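# Lay the towel flat on the table beside the basket

## Task

Get the towel lying flat on the table as a single layer, with all of it at least one finger's width in from the table edge, at least two finger widths away from the basket's rim, and more than a hand's width from the column of either arm. The basket must stay upright with its entire base on the table, no more than three finger widths from its starting spot, and turned roughly as it was. At the end both grippers must have released everything and moved away. Nothing counts as done if it only stays in place because the robot is holding it.

## Robot and tools

Robot: two arms, left_arm and right_arm, each with a two-finger parallel gripper. Scene frame: the origin sits on the table top midway between the arms, +x points out across the table, +z points up, and left_arm is on the +y side. The names left and right are labels only and say nothing about image sides. left_arm's base is at (+0.007, +0.255, 0) m and right_arm's at (+0.026, -0.374, 0) m, each with a small yaw. Joint ranges (rad), base to gripper: waist -2.880 to 2.880, shoulder 0.000 to 3.142, elbow 0.000 to 3.019, wrist pitch -1.693 to 1.571, wrist yaw -1.571 to 1.571, wrist roll -2.094 to 2.094. An elbow never quite reaches full straightness.

Gripper axes: the fingers point along the gripper's +z and open and close along its y. The reported end_effector_position is the spot between the finger pads, roughly 1 cm short of the tips.

execute_actions(actions): actions is a list of actions, run in turn. Each action is a table of up to 15 rows, and each row lasts one control step of 1/30 s. If fewer than 15 rows are given, the final row is repeated to fill the action. A row is one flat list for both arms: 14 numbers in [-1, 1], namely dx, dy, dz, rx, ry, rz, opening for left_arm and then the same seven for right_arm, even when one arm is idle. dx to rz are an offset, expressed in that gripper's own axes, from the pose measured when the action began (for a call's first action, the pose in the last reported result). Each row is measured from that same start, not added to the previous row. Scale: 1.0 equals 0.6 m of travel or 180 degrees; rx, ry, rz form a single rotation vector. opening is absolute, not an offset: +1 is fully open (0.094 m), -1 is shut. A row may carry 12 extra numbers from 0 to 1, stiffness multipliers for the joints (left_arm's six, then right_arm's six, in Joint positions order); they persist until changed. An empty actions list just returns the current state and images. Per step the commanded pose is clipped to 70 mm and 16 degrees from the measured one, so big offsets need several actions; after an action an arm only finishes its last clipped pose.

move(target, speed, blocking): target is one row in the same 14-number layout (stiffness optional), an offset in each gripper's axes from the pose in the latest result that showed one. The grippers travel in straight lines, finishing together, over 0.5 to 10 s; paths are cut off at 10 s. speed is the path top speed in m/s, 0.002 to 0.5 (default 0.25), with turning capped at twice that in rad/s. Openings are sent at the start. Paths ignore obstacles and the other arm, and grippers lag, wander and can overshoot speed near full reach. Faster contact and aiming further past a surface both press harder. blocking=false returns after 0.5 s while motion continues; you must then use wait or stop before any other motion call. The result adds a move: line giving the ending (done, off_target, moving, held, fault) and limits (paced: the pose sent was clipped; held: a safety check blocked some steps, after which the arm may jump faster), plus each gripper's distance from its target.

wait(seconds): 0 to 10; arms keep their last command, and a running move carries on. stop(): brakes a running move, needing room; fingers keep moving. zoom_image(camera, region): region [x0, y0, x1, y1] in pixels of that camera's latest image, origin top-left, at most 504 by 504. read_manual(section): only "licences". finished_scene(scene): ends the given scene permanently; the goal must already hold.

Cameras: cam_head_left, cam_head_right, cam_high, cam_low (504x504 each), cam_left_wrist and cam_right_wrist (616x616 fisheye). Calibration (K, distortion, T_world_to_cam) is supplied per camera and may be off by a few degrees and millimetres.

Results: the state line shows left_arm and right_arm gripper position (m) and quat_wxyz in the scene frame, less accurate at long reach. Hand target lines give where the controller is currently steering each gripper. grip_measured is the measured finger opening on the command scale; Joint positions ends with the opening in metres. Joint torques are raw drive outputs with offsets and noise. Step readings list positions at some steps; HELD marks steps where an arm was held back. pose unreachable means a clearance check altered that arm's command. FAULT, MOTOR HOT (from 85 °C) and OVER-TEMPERATURE FAULT (at 100 °C the arm goes limp and drops) report stops.

Practical points: arms tend to end a centimetre or more below the aim and can creep down under zero offsets; to keep an arm still, send the correcting offset in your first call and zeros afterwards, aiming higher if it still sags. To hold something, command an opening about 0.03 under grip_measured; a thin towel gets less pad force. Held items may occasionally be tugged. Never let the arms collide or press on each other, never push anything off the table, and avoid drops, slams and hard shoves, including against the basket. Holding loads heats motors, so release when idle.

Each tool is called after "Call:" as a command line: name --argument value for each argument, lists and objects as JSON in quotes; but a table of rows of numbers goes row by row, as --pt "numbers of a row", without its own name.

## Session

Call:
execute_actions --actions '[]'

Scene clock: 0.00 s.
left_arm: end_effector_position=(+0.7364, +0.7858, +0.3760) grip_measured=+1.000 end_effector_quat_wxyz=(+0.202, -0.109, +0.722, +0.653) | right_arm: end_effector_position=(+0.0702, -0.1642, +0.3583) grip_measured=+1.000 end_effector_quat_wxyz=(+0.177, -0.377, +0.847, +0.331)
Joint positions: left_arm=[ 0.339  2.36   2.485 -0.239 -0.943  1.028  0.094] | right_arm=[ 1.355  0.449  0.939 -1.313 -0.205  0.446  0.094]
Joint velocities: left_arm=[-0.005 -0.005 -0.002 -0.007 -0.007 -0.022  0.   ] | right_arm=[-0.005 -0.005  0.007  0.007  0.007  0.037  0.   ]
Joint torques (N m, as the arm reports them, + toward a larger angle): no reading
Motor temperatures (°C, as the motors report them): left_arm=[22 22 22 19 20 23] | right_arm=[20 22 22 21 19 21]
Hand target (left_arm): +0.737, +0.786, +0.386; +0.210, -0.115, +0.717, +0.655
Hand target (right_arm): +0.070, -0.164, +0.370; +0.185, -0.376, +0.842, +0.340
Joint stiffness scale: left_arm=[1. 1. 1. 1. 1. 1.] | right_arm=[1. 1. 1. 1. 1. 1.]

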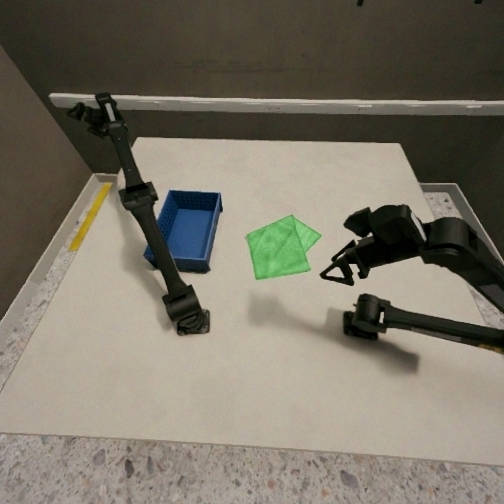

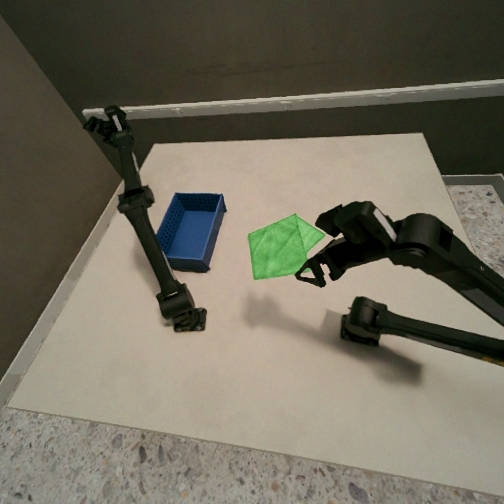

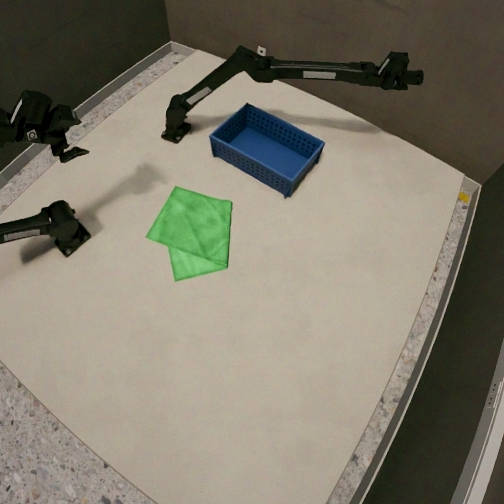

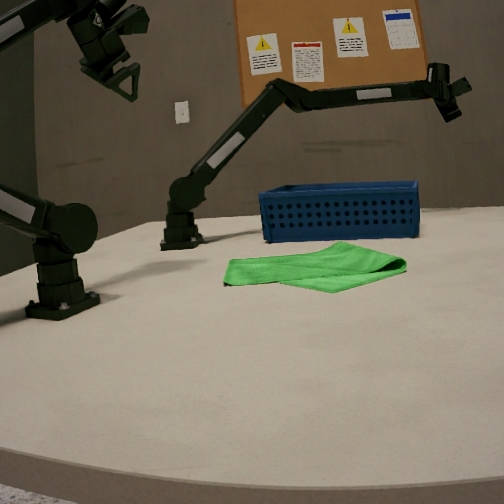

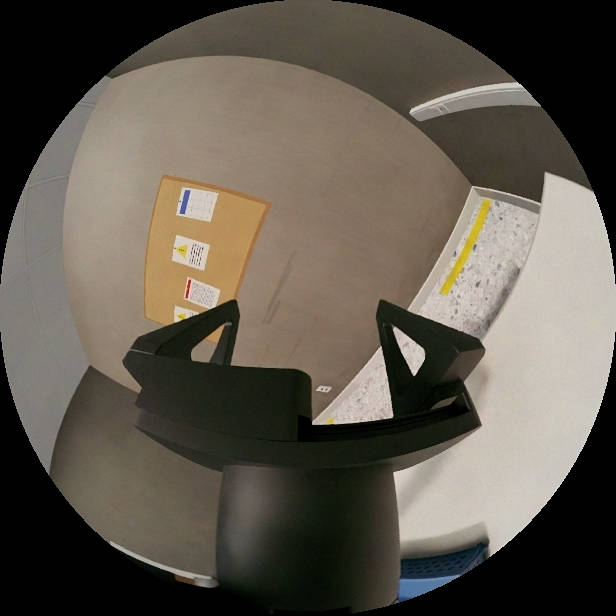

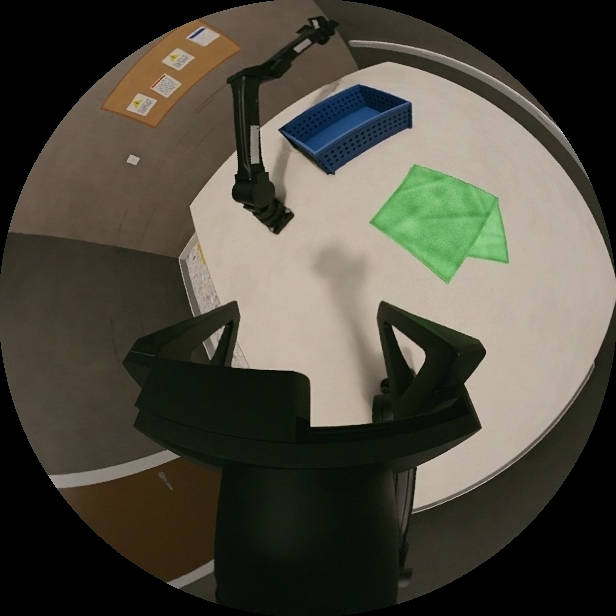

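Call:
zoom_image --camera "cam_head_left" --region '[220, 190, 340, 300]'

Call:
zoom_image --camera "cam_high" --region '[130, 170, 250, 290]'

Call:
zoom_image --camera "cam_low" --region '[210, 220, 420, 310]'

Region (220, 190, 340, 300) of cam_head_left's 504x504 image, scaled by 4.200, with more detail than that image has; it fills the top 462 rows of this view, and the rest is white.

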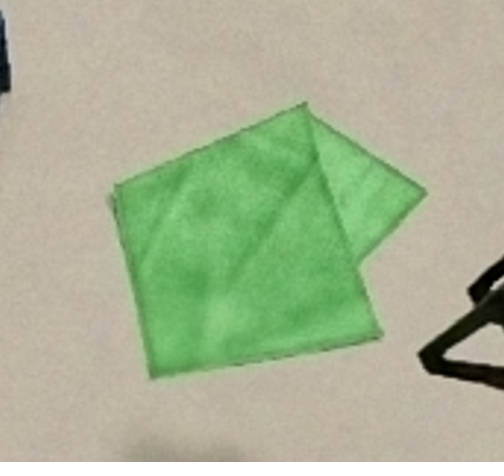

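Region (130, 170, 250, 290) of cam_high's 504x504 image, scaled by 4.200, with more detail than that image has.

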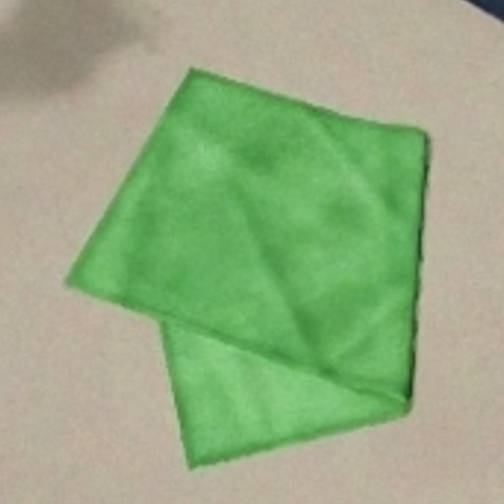

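Region (210, 220, 420, 310) of cam_low's 504x504 image, scaled by 2.400, with more detail than that image has; it fills the top 216 rows of this view, and the rest is white.

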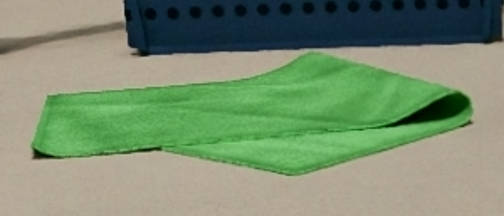

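Call:
move --target '[0.574,0.158,-0.987,0.459,0.142,0.077,0,0.06,-0.455,0.236,0.222,0.119,0.253,0]' --speed 0.3

Scene clock: 33.90 s.
left_arm: end_effector_position=(+0.3053, +0.2445, +0.3536) grip_measured=+0.001 end_effector_quat_wxyz=(+0.080, +0.007, +0.997, -0.008) | right_arm: end_effector_position=(+0.2468, -0.2265, +0.1134) grip_measured=+0.002 end_effector_quat_wxyz=(-0.019, -0.012, +1.000, -0.003)
Joint positions: left_arm=[-0.161  1.047  1.322 -1.685  0.014 -0.011  0.047] | right_arm=[ 0.736  1.126  0.743 -1.223 -0.014  0.558  0.047]
Joint velocities: left_arm=[ 0.005 -0.005  0.002 -0.002  0.022 -0.037 -0.   ] | right_arm=[-0.005 -0.015 -0.022  0.002  0.037  0.007  0.   ]
Joint torques (N m, as the arm reports them, + toward a larger angle): left_arm=[-0.26 -5.98  8.76  0.73  0.15 -0.14] | right_arm=[-3.04 -6.17  9.41  0.53  0.25  0.06]
Motor temperatures (°C, as the motors report them): left_arm=[22 26 27 19 20 23] | right_arm=[20 22 27 21 19 21]
Hand target (left_arm): +0.306, +0.243, +0.348; +0.069, -0.000, +0.998, -0.011
Hand target (right_arm): +0.254, -0.225, +0.117; -0.007, -0.003, +1.000, +0.002
Off the commanded pose (left_arm): 0.007 m, 9 deg.
Off the commanded pose (right_arm): 0.016 m, 3 deg.
Joint stiffness scale: left_arm=[1. 1. 1. 1. 1. 1.] | right_arm=[1. 1. 1. 1. 1. 1.]
joint sent to its limit (left arm) — the command would take joint 4 (wrist pitch) past its lower limit, so that joint was sent only as far as its limit.
move: off_target (left_arm, right_arm)
camera_calibration (this result's frames):
cam_left_wrist: T_world_to_cam=[[-0.0193512, -0.999805, 0.00403762, 0.251058], [-0.892303, 0.019092, 0.451034, 0.114241], [-0.451023, 0.00512527, -0.892498, 0.574882], [0, 0, 0, 1]] pos_world=[0.36608, 0.245882, 0.460541]
cam_right_wrist: T_world_to_cam=[[0.0163233, -0.999861, 0.00345671, -0.227323], [-0.793179, -0.0108441, 0.608891, 0.124916], [-0.608769, -0.0126809, -0.793246, 0.361861], [0, 0, 0, 1]] pos_world=[0.323081, -0.221348, 0.21177]

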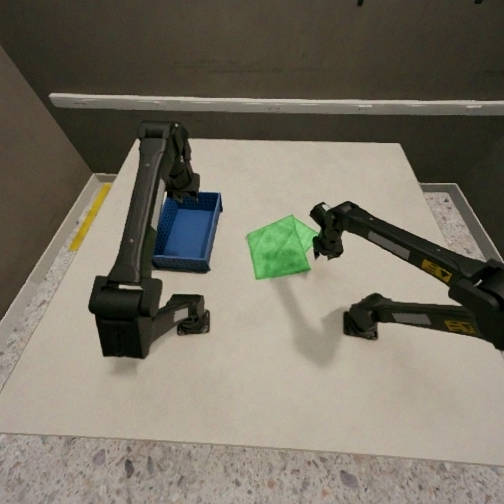

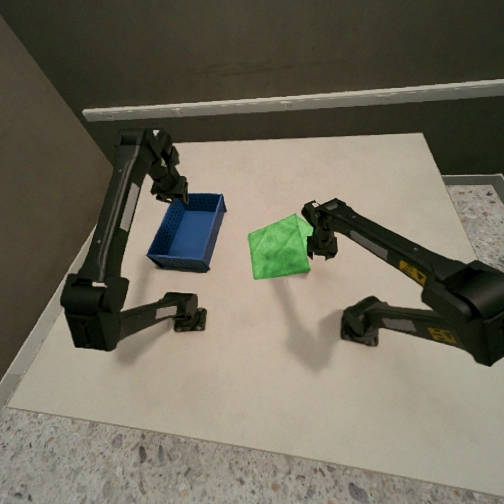

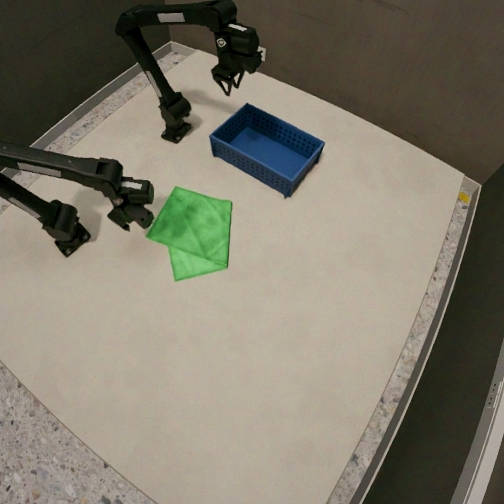

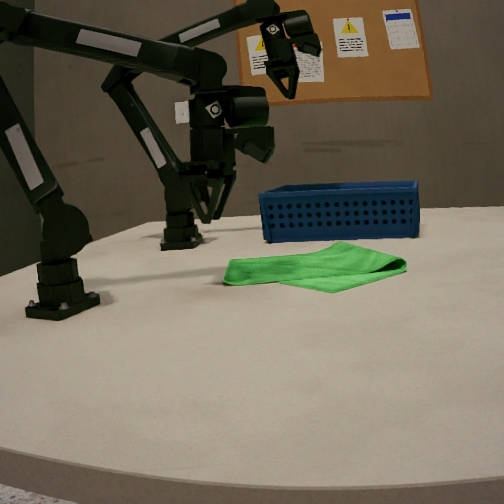

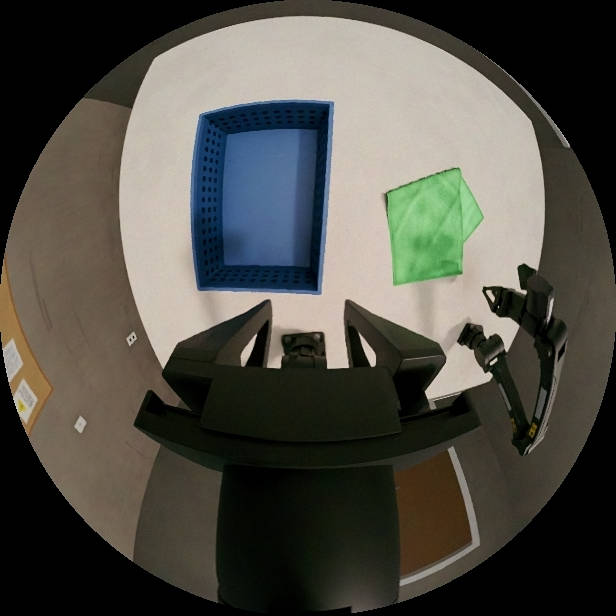

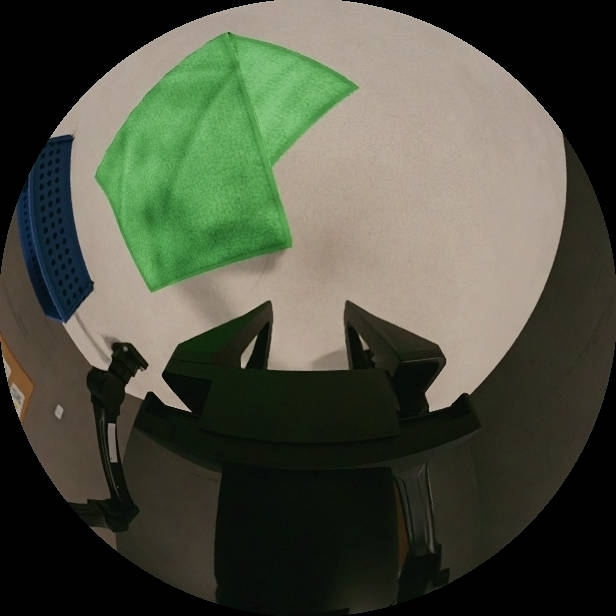

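Call:
move --target '[0.243,-0.383,0.457,0,0.05,0,0,-0.03,0.027,0.1,0,-0.012,0,0]'

Scene clock: 40.93 s.
left_arm: end_effector_position=(+0.2021, +0.0156, +0.0621) grip_measured=+0.001 end_effector_quat_wxyz=(-0.007, +0.015, +1.000, -0.007) | right_arm: end_effector_position=(+0.2611, -0.2137, +0.0563) grip_measured=+0.002 end_effector_quat_wxyz=(-0.001, -0.012, +1.000, -0.003)
Joint positions: left_arm=[-1.011  1.301  0.732 -1.001  0.02  -0.845  0.047] | right_arm=[ 0.756  1.249  0.67  -0.997  0.003  0.578  0.047]
Joint velocities: left_arm=[-0.005 -0.005  0.002 -0.002 -0.022  0.022 -0.   ] | right_arm=[-0.005 -0.015  0.002 -0.002  0.095  0.007 -0.001]
Joint torques (N m, as the arm reports them, + toward a larger angle): left_arm=[-0.23 -9.55  7.58  0.96  0.01 -0.13] | right_arm=[-1.78 -6.1   7.73  0.79  0.28  0.04]
Motor temperatures (°C, as the motors report them): left_arm=[22 25 26 19 20 23] | right_arm=[20 22 27 21 19 21]
Hand target (left_arm): +0.202, +0.014, +0.062; -0.004, +0.007, +1.000, -0.011
Hand target (right_arm): +0.261, -0.211, +0.053; +0.000, -0.012, +1.000, -0.003
Off the commanded pose (left_arm): 0.004 m, 1 deg.
Off the commanded pose (right_arm): 0.005 m, 0 deg.
Joint stiffness scale: left_arm=[1. 1. 1. 1. 1. 1.] | right_arm=[1. 1. 1. 1. 1. 1.]
move: done
camera_calibration (this result's frames):
cam_left_wrist: T_world_to_cam=[[-0.0348453, -0.999388, 0.00296975, 0.0245566], [-0.799753, 0.0296664, 0.599596, 0.129846], [-0.599317, 0.018518, -0.800298, 0.293398], [0, 0, 0, 1]] pos_world=[0.280539, 0.0152563, 0.156878]
cam_right_wrist: T_world_to_cam=[[0.0173375, -0.999848, 0.00204365, -0.214784], [-0.813633, -0.0129205, 0.581236, 0.177557], [-0.581121, -0.01174, -0.813733, 0.319598], [0, 0, 0, 1]] pos_world=[0.333915, -0.208705, 0.157304]

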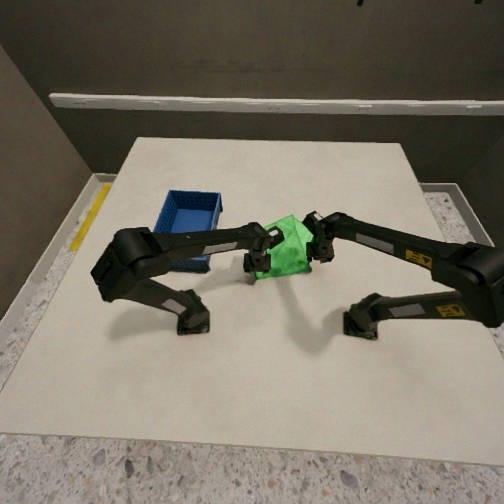

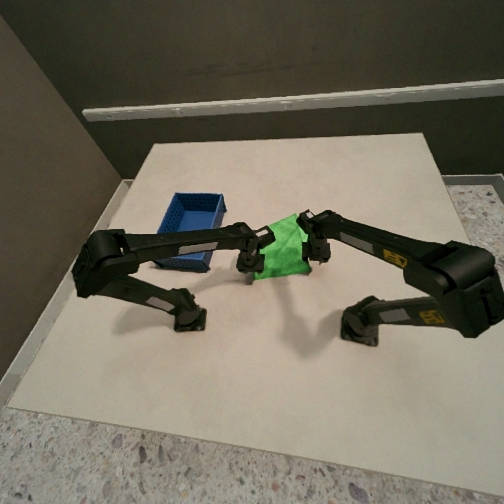

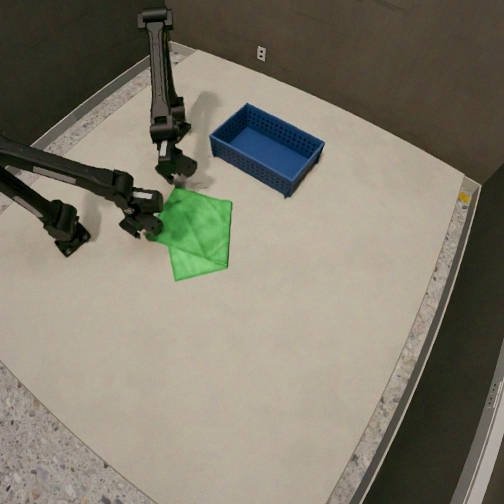

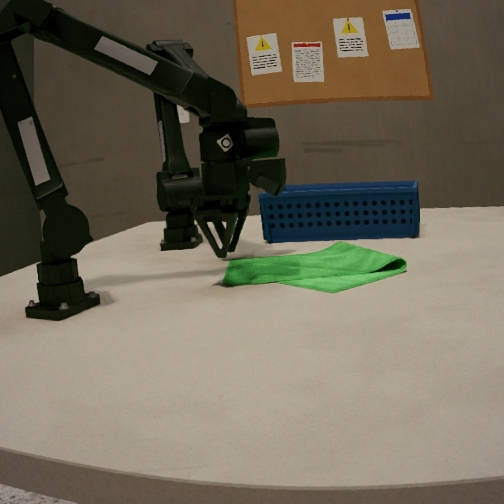

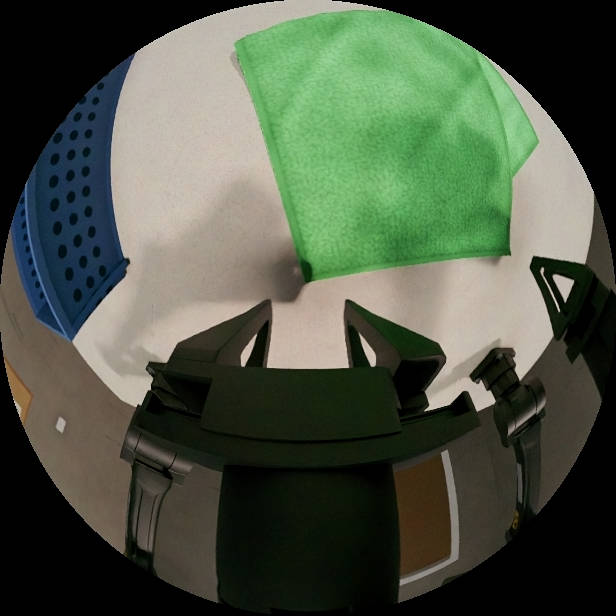

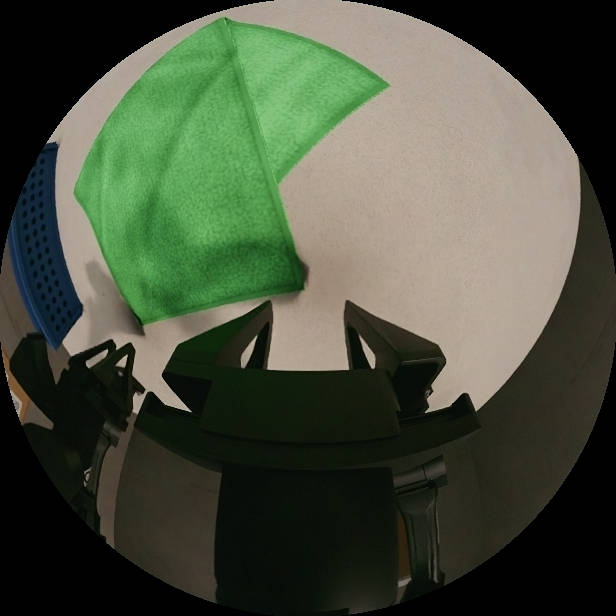

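Call:
move --target '[-0.008,-0.012,0.09,0,0,0,0,0.005,0.016,0.082,0,0,0,0]' --speed 0.06

Call:
zoom_image --camera "cam_low" --region '[170, 210, 300, 310]'

Scene clock: 46.33 s.
left_arm: end_effector_position=(+0.2085, +0.0079, +0.0141) grip_measured=+0.001 end_effector_quat_wxyz=(-0.005, +0.014, +1.000, -0.009) | right_arm: end_effector_position=(+0.2574, -0.2078, +0.0104) grip_measured=+0.002 end_effector_quat_wxyz=(-0.003, -0.013, +1.000, -0.004)
Joint positions: left_arm=[-1.011  1.42   0.689 -0.831  0.02  -0.847  0.047] | right_arm=[ 0.78   1.353  0.609 -0.835  0.003  0.601  0.047]
Joint velocities: left_arm=[-0.015 -0.005 -0.002 -0.007  0.007  0.007  0.001] | right_arm=[-0.005 -0.005  0.002  0.007  0.037 -0.007 -0.001]
Joint torques (N m, as the arm reports them, + toward a larger angle): left_arm=[-0.36 -9.22  6.4   1.1  -0.03  0.  ] | right_arm=[-1.57 -6.56  6.94  0.75  0.15 -0.04]
Motor temperatures (°C, as the motors report them): left_arm=[22 25 26 19 20 23] | right_arm=[20 22 27 21 19 21]
Hand target (left_arm): +0.206, +0.008, +0.008; -0.007, +0.015, +1.000, -0.007
Hand target (right_arm): +0.257, -0.205, +0.008; -0.001, -0.012, +1.000, -0.003
Off the commanded pose (left_arm): 0.006 m, 0 deg.
Off the commanded pose (right_arm): 0.005 m, 0 deg.
Joint stiffness scale: left_arm=[1. 1. 1. 1. 1. 1.] | right_arm=[1. 1. 1. 1. 1. 1.]
move: done
camera_calibration (this result's frames):
cam_left_wrist: T_world_to_cam=[[-0.0325823, -0.999437, 0.00805936, 0.0167058], [-0.802434, 0.0309655, 0.595937, 0.164636], [-0.595851, 0.0129499, -0.80299, 0.258273], [0, 0, 0, 1]] pos_world=[0.286546, 0.00825367, 0.109143]
cam_right_wrist: T_world_to_cam=[[0.0188707, -0.999815, 0.00384989, -0.209134], [-0.812244, -0.0130849, 0.583172, 0.200897], [-0.583013, -0.0141319, -0.81234, 0.28012], [0, 0, 0, 1]] pos_world=[0.330438, -0.202508, 0.1112]

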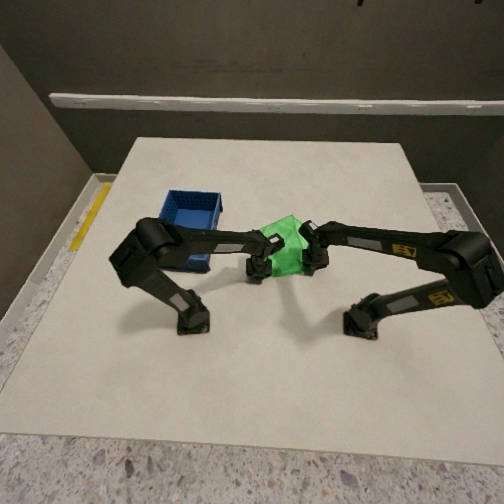

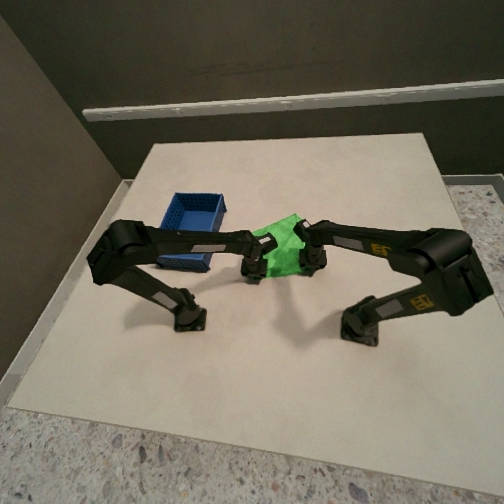

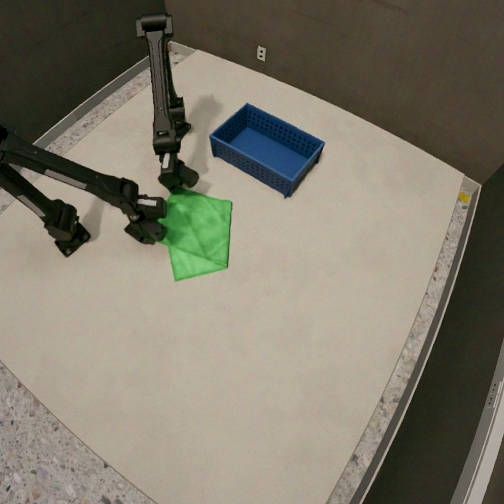

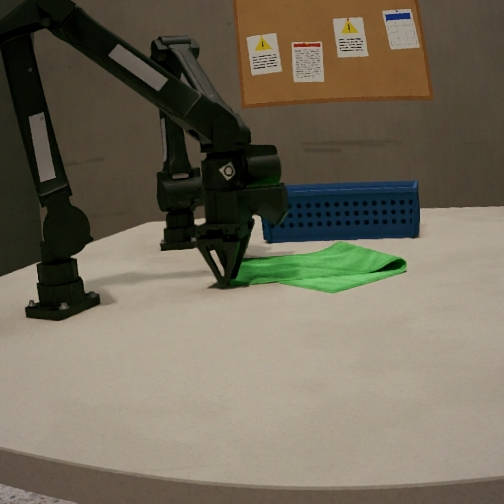

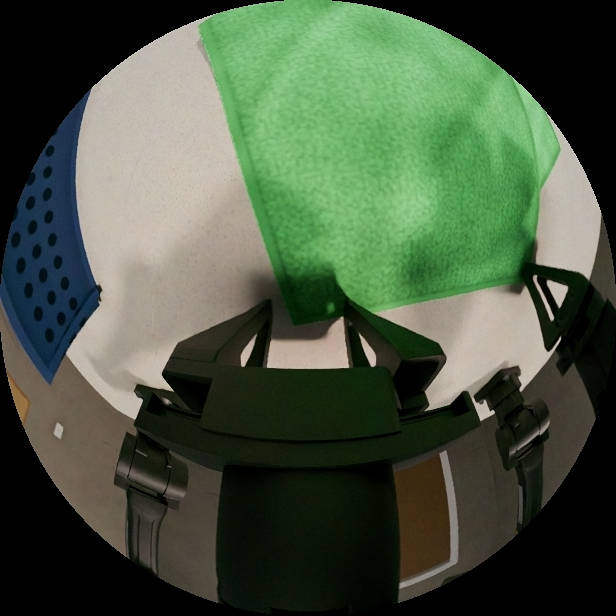

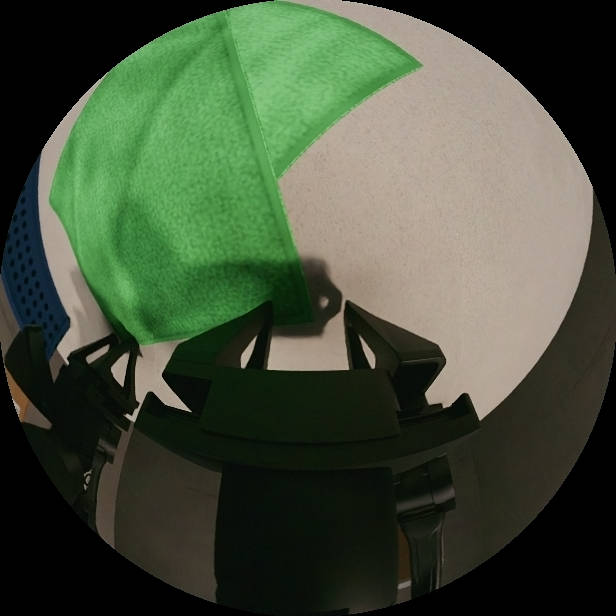

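Region (170, 210, 300, 310) of cam_low's 504x504 image, scaled by 3.877, with more detail than that image has; it fills the top 388 rows of this view, and the rest is white.

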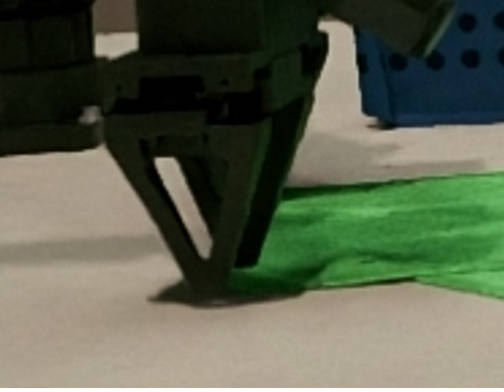

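Lower slightly, shift, close, lift.

Call:
move --target '[-0.008,0,0.02,0,0,0,0,-0.005,0.018,0.014,0,0,0,0]' --speed 0.03

Call:
move --target '[0,0,0.008,0,0,0,-1,0,0,0.008,0,0,0,-1]' --speed 0.03

Call:
move --target '[0,0,-0.08,0,0,0,-1,0,0,-0.08,0,0,0,-1]' --speed 0.08

Scene clock: 50.37 s.
left_arm: end_effector_position=(+0.2111, +0.0048, +0.0138) grip_measured=+0.001 end_effector_quat_wxyz=(+0.000, +0.014, +1.000, -0.015) | right_arm: end_effector_position=(+0.2557, -0.2054, +0.0045) grip_measured=+0.001 end_effector_quat_wxyz=(-0.007, -0.013, +1.000, -0.007)
Joint positions: left_arm=[-1.011  1.422  0.689 -0.814  0.02  -0.847  0.047] | right_arm=[ 0.791  1.375  0.609 -0.824  0.004  0.612  0.047]
Joint velocities: left_arm=[-0.005 -0.005  0.012  0.007  0.037  0.081  0.001] | right_arm=[-0.005 -0.015  0.002  0.007  0.081 -0.007  0.   ]
Joint torques (N m, as the arm reports them, + toward a larger angle): left_arm=[ 0.62 -7.76  6.52  1.47 -0.01  0.13] | right_arm=[-1.11 -5.76  7.71  0.96  0.1   0.03]
Motor temperatures (°C, as the motors report them): left_arm=[22 24 25 19 20 23] | right_arm=[20 22 26 21 19 21]
Hand target (left_arm): +0.213, +0.008, +0.003; -0.005, +0.014, +1.000, -0.010
Hand target (right_arm): +0.260, -0.197, +0.002; -0.003, -0.013, +1.000, -0.004
Off the commanded pose (left_arm): 0.012 m, 1 deg.
Off the commanded pose (right_arm): 0.010 m, 1 deg.
Joint stiffness scale: left_arm=[1. 1. 1. 1. 1. 1.] | right_arm=[1. 1. 1. 1. 1. 1.]
move: off_target (left_arm)
camera_calibration (this result's frames):
cam_left_wrist: T_world_to_cam=[[-0.0327266, -0.999264, 0.0200067, 0.0135255], [-0.808514, 0.0382367, 0.587233, 0.168371], [-0.587566, 0.00304242, -0.809171, 0.258036], [0, 0, 0, 1]] pos_world=[0.288186, 0.0062925, 0.109651]
cam_right_wrist: T_world_to_cam=[[0.0181778, -0.999777, 0.0107322, -0.206516], [-0.807534, -0.00835162, 0.589761, 0.202754], [-0.58954, -0.0193872, -0.807506, 0.275], [0, 0, 0, 1]] pos_world=[0.329609, -0.199445, 0.104704]

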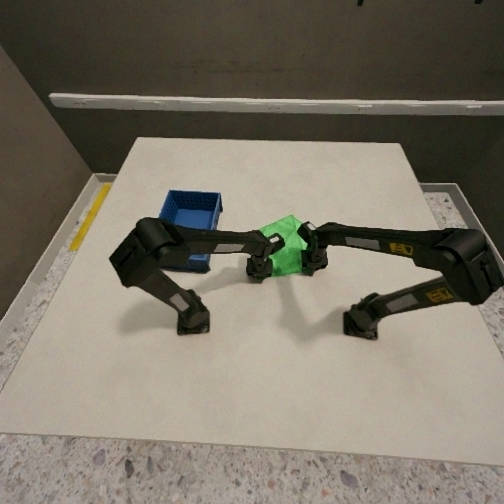

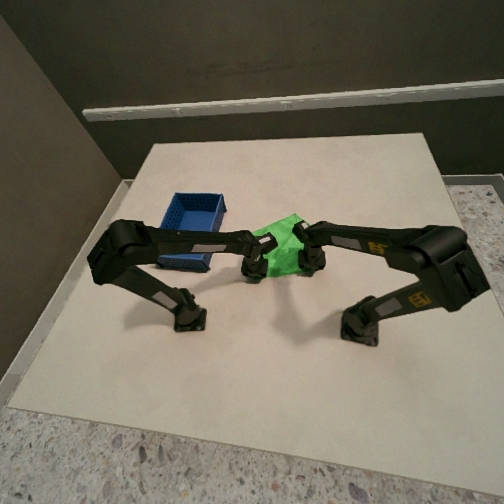

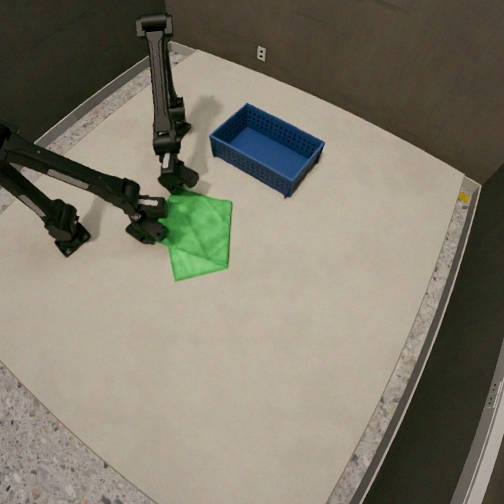

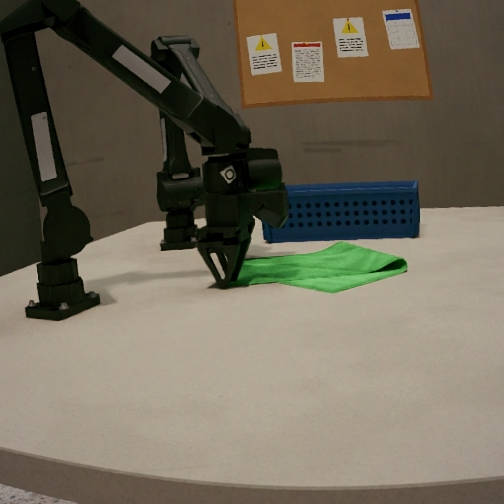

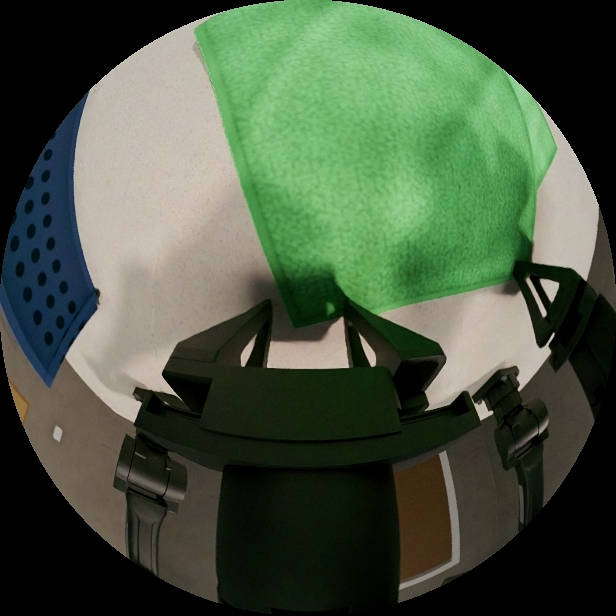

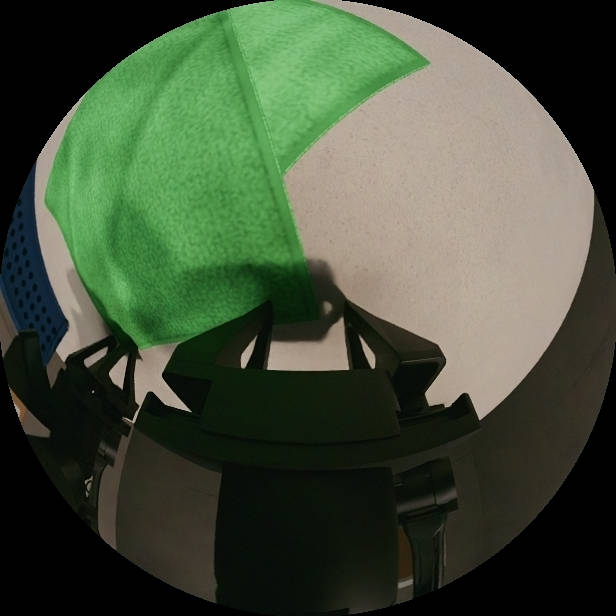

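Scene clock: 51.07 s.
left_arm: end_effector_position=(+0.2119, +0.0029, +0.0146) grip_measured=-0.981 end_effector_quat_wxyz=(+0.002, +0.014, +1.000, -0.020) | right_arm: end_effector_position=(+0.2560, -0.2046, +0.0047) grip_measured=-0.992 end_effector_quat_wxyz=(-0.005, -0.013, +1.000, -0.004)
Joint positions: left_arm=[-1.011  1.419  0.689 -0.807  0.023 -0.847  0.001] | right_arm=[ 0.791  1.373  0.607 -0.819  0.001  0.612  0.   ]
Joint velocities: left_arm=[-0.005  0.005 -0.007 -0.017  0.007  0.007  0.001] | right_arm=[ 0.015 -0.015  0.002  0.012  0.066  0.037 -0.   ]
Joint torques (N m, as the arm reports them, + toward a larger angle): left_arm=[-0.08 -9.02  6.64  1.01 -0.12  0.03] | right_arm=[-2.28 -6.59  6.43  0.72  0.25 -0.08]
Motor temperatures (°C, as the motors report them): left_arm=[22 24 25 19 20 23] | right_arm=[20 22 26 21 19 21]
Hand target (left_arm): +0.211, +0.005, +0.009; +0.000, +0.014, +1.000, -0.016
Hand target (right_arm): +0.256, -0.206, -0.000; -0.007, -0.013, +1.000, -0.007
Off the commanded pose (left_arm): 0.006 m, 1 deg.
Off the commanded pose (right_arm): 0.005 m, 0 deg.
Joint stiffness scale: left_arm=[1. 1. 1. 1. 1. 1.] | right_arm=[1. 1. 1. 1. 1. 1.]
move: done
camera_calibration (this result's frames):
cam_left_wrist: T_world_to_cam=[[-0.0329044, -0.999034, 0.0291174, 0.0115993], [-0.810408, 0.0437196, 0.584232, 0.168986], [-0.584941, -0.00437318, -0.811064, 0.258684], [0, 0, 0, 1]] pos_world=[0.288644, 0.00533132, 0.110744]
cam_right_wrist: T_world_to_cam=[[0.0181143, -0.99982, 0.00567896, -0.205714], [-0.808945, -0.0113175, 0.587776, 0.202647], [-0.587605, -0.0152411, -0.809004, 0.275681], [0, 0, 0, 1]] pos_world=[0.329648, -0.199182, 0.105084]

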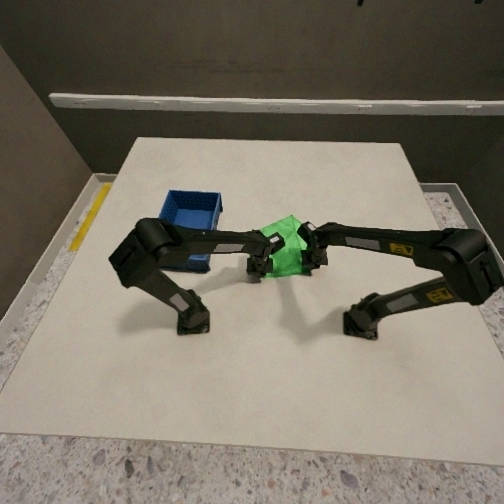

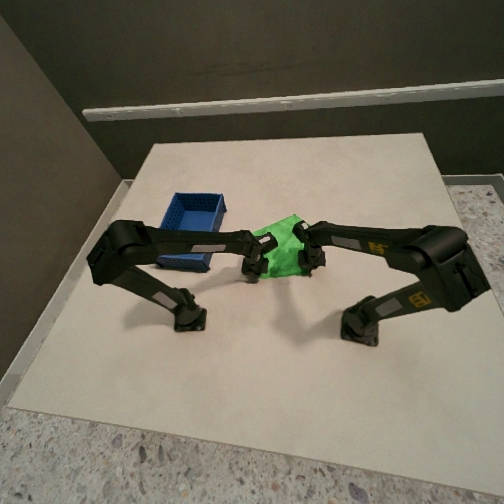

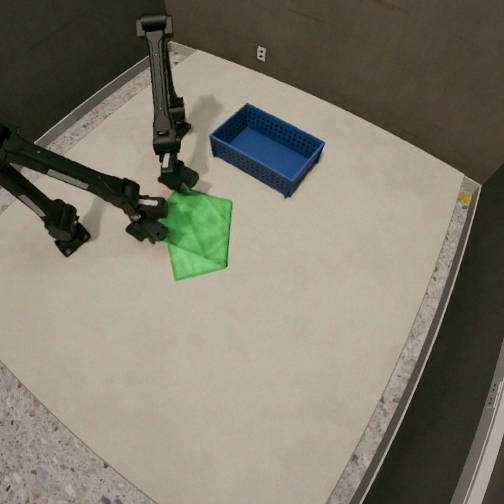

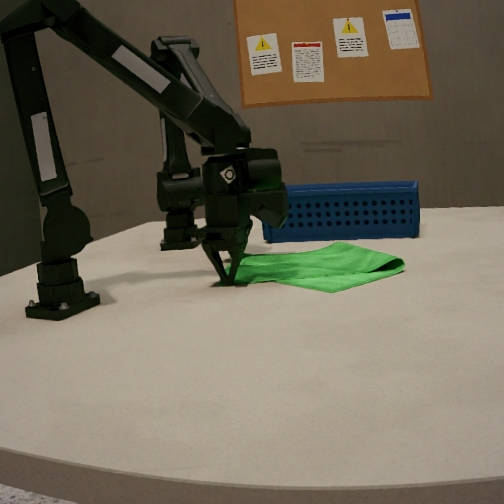

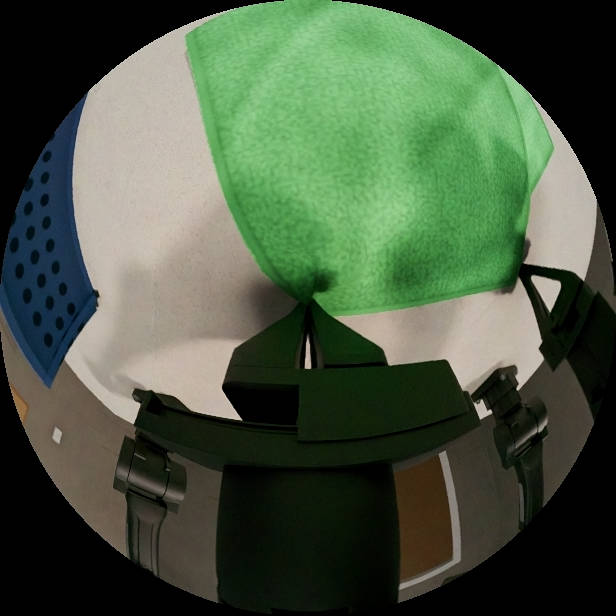

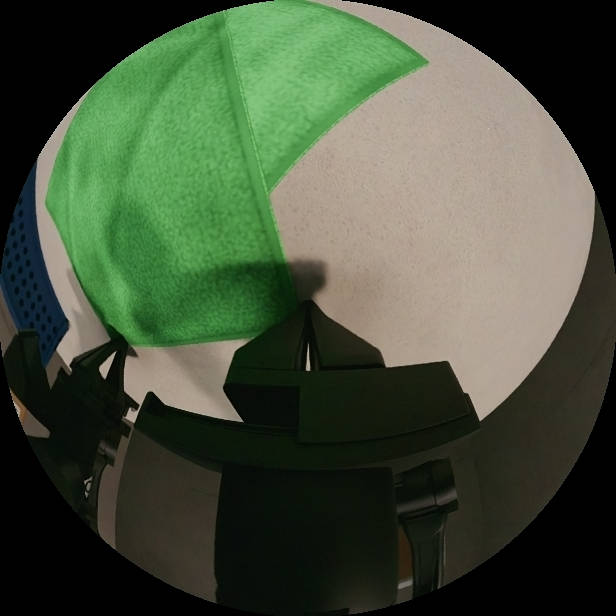

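Scene clock: 52.03 s.
left_arm: end_effector_position=(+0.1999, +0.0173, +0.0481) grip_measured=-0.981 end_effector_quat_wxyz=(-0.010, +0.013, +1.000, -0.006) | right_arm: end_effector_position=(+0.2467, -0.2115, +0.0414) grip_measured=-0.992 end_effector_quat_wxyz=(-0.015, -0.013, +1.000, -0.011)
Joint positions: left_arm=[-1.011  1.322  0.707 -0.959  0.023 -0.847  0.001] | right_arm=[ 0.791  1.271  0.64  -0.977  0.001  0.612  0.   ]
Joint velocities: left_arm=[-0.005 -0.015 -0.007  0.002 -0.051  0.051 -0.   ] | right_arm=[-0.005 -0.005  0.002 -0.012 -0.081  0.007 -0.001]
Joint torques (N m, as the arm reports them, + toward a larger angle): left_arm=[-0.01 -9.48 10.88  0.25 -0.01  0.03] | right_arm=[-2.5  -7.11 10.24 -0.26  0.12 -0.11]
Motor temperatures (°C, as the motors report them): left_arm=[22 24 25 19 20 23] | right_arm=[20 22 26 21 19 21]
Hand target (left_arm): +0.211, +0.005, +0.063; +0.002, +0.014, +1.000, -0.020
Hand target (right_arm): +0.257, -0.204, +0.052; -0.005, -0.013, +1.000, -0.004
Off the commanded pose (left_arm): 0.022 m, 2 deg.
Off the commanded pose (right_arm): 0.017 m, 1 deg.
Joint stiffness scale: left_arm=[1. 1. 1. 1. 1. 1.] | right_arm=[1. 1. 1. 1. 1. 1.]
move: off_target (left_arm, right_arm)
camera_calibration (this result's frames):
cam_left_wrist: T_world_to_cam=[[-0.0325411, -0.999469, 0.00181111, 0.0258138], [-0.796448, 0.0270257, 0.604103, 0.135642], [-0.603831, 0.0182157, -0.796904, 0.281552], [0, 0, 0, 1]] pos_world=[0.278882, 0.0170056, 0.142381]
cam_right_wrist: T_world_to_cam=[[0.0183409, -0.999652, 0.0189681, -0.21323], [-0.797999, -0.003206, 0.602651, 0.171894], [-0.60238, -0.0261897, -0.79778, 0.300601], [0, 0, 0, 1]] pos_world=[0.322158, -0.204732, 0.140265]

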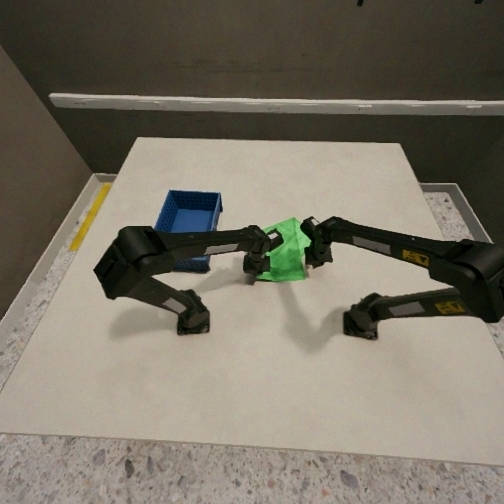

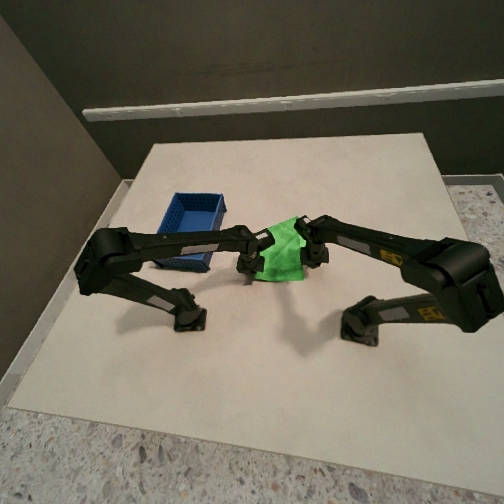

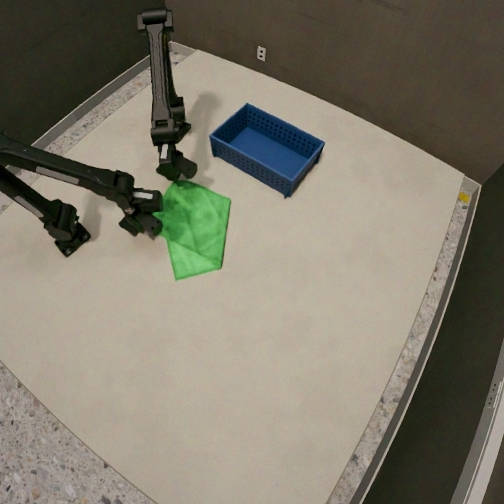

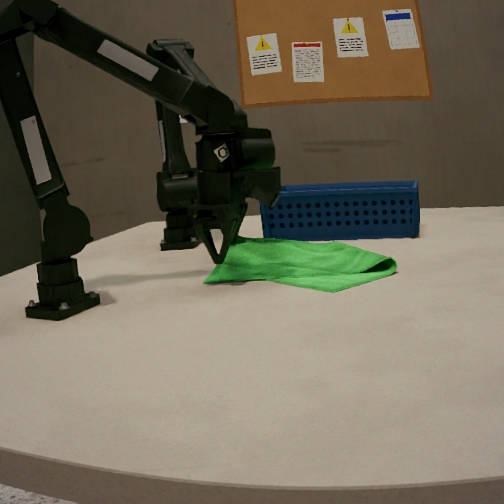

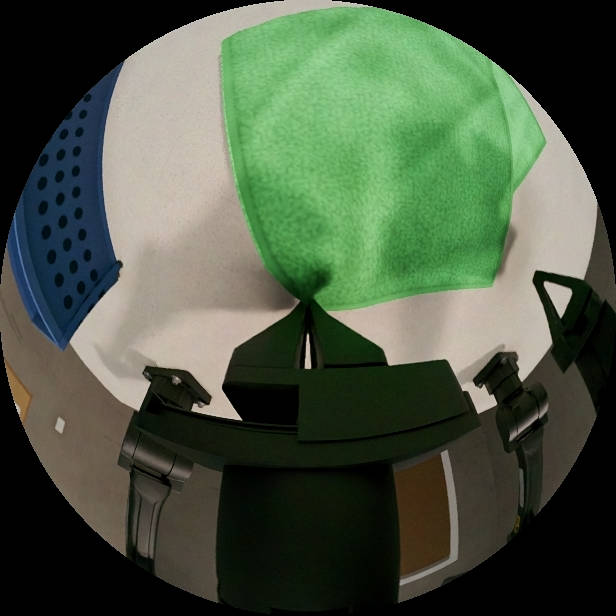

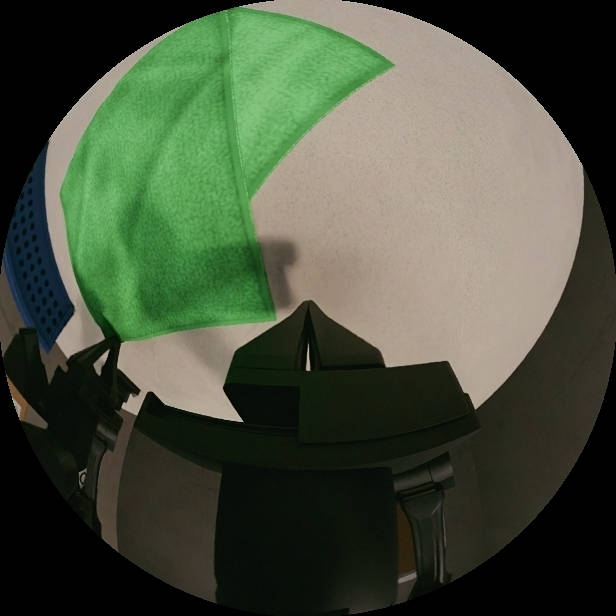

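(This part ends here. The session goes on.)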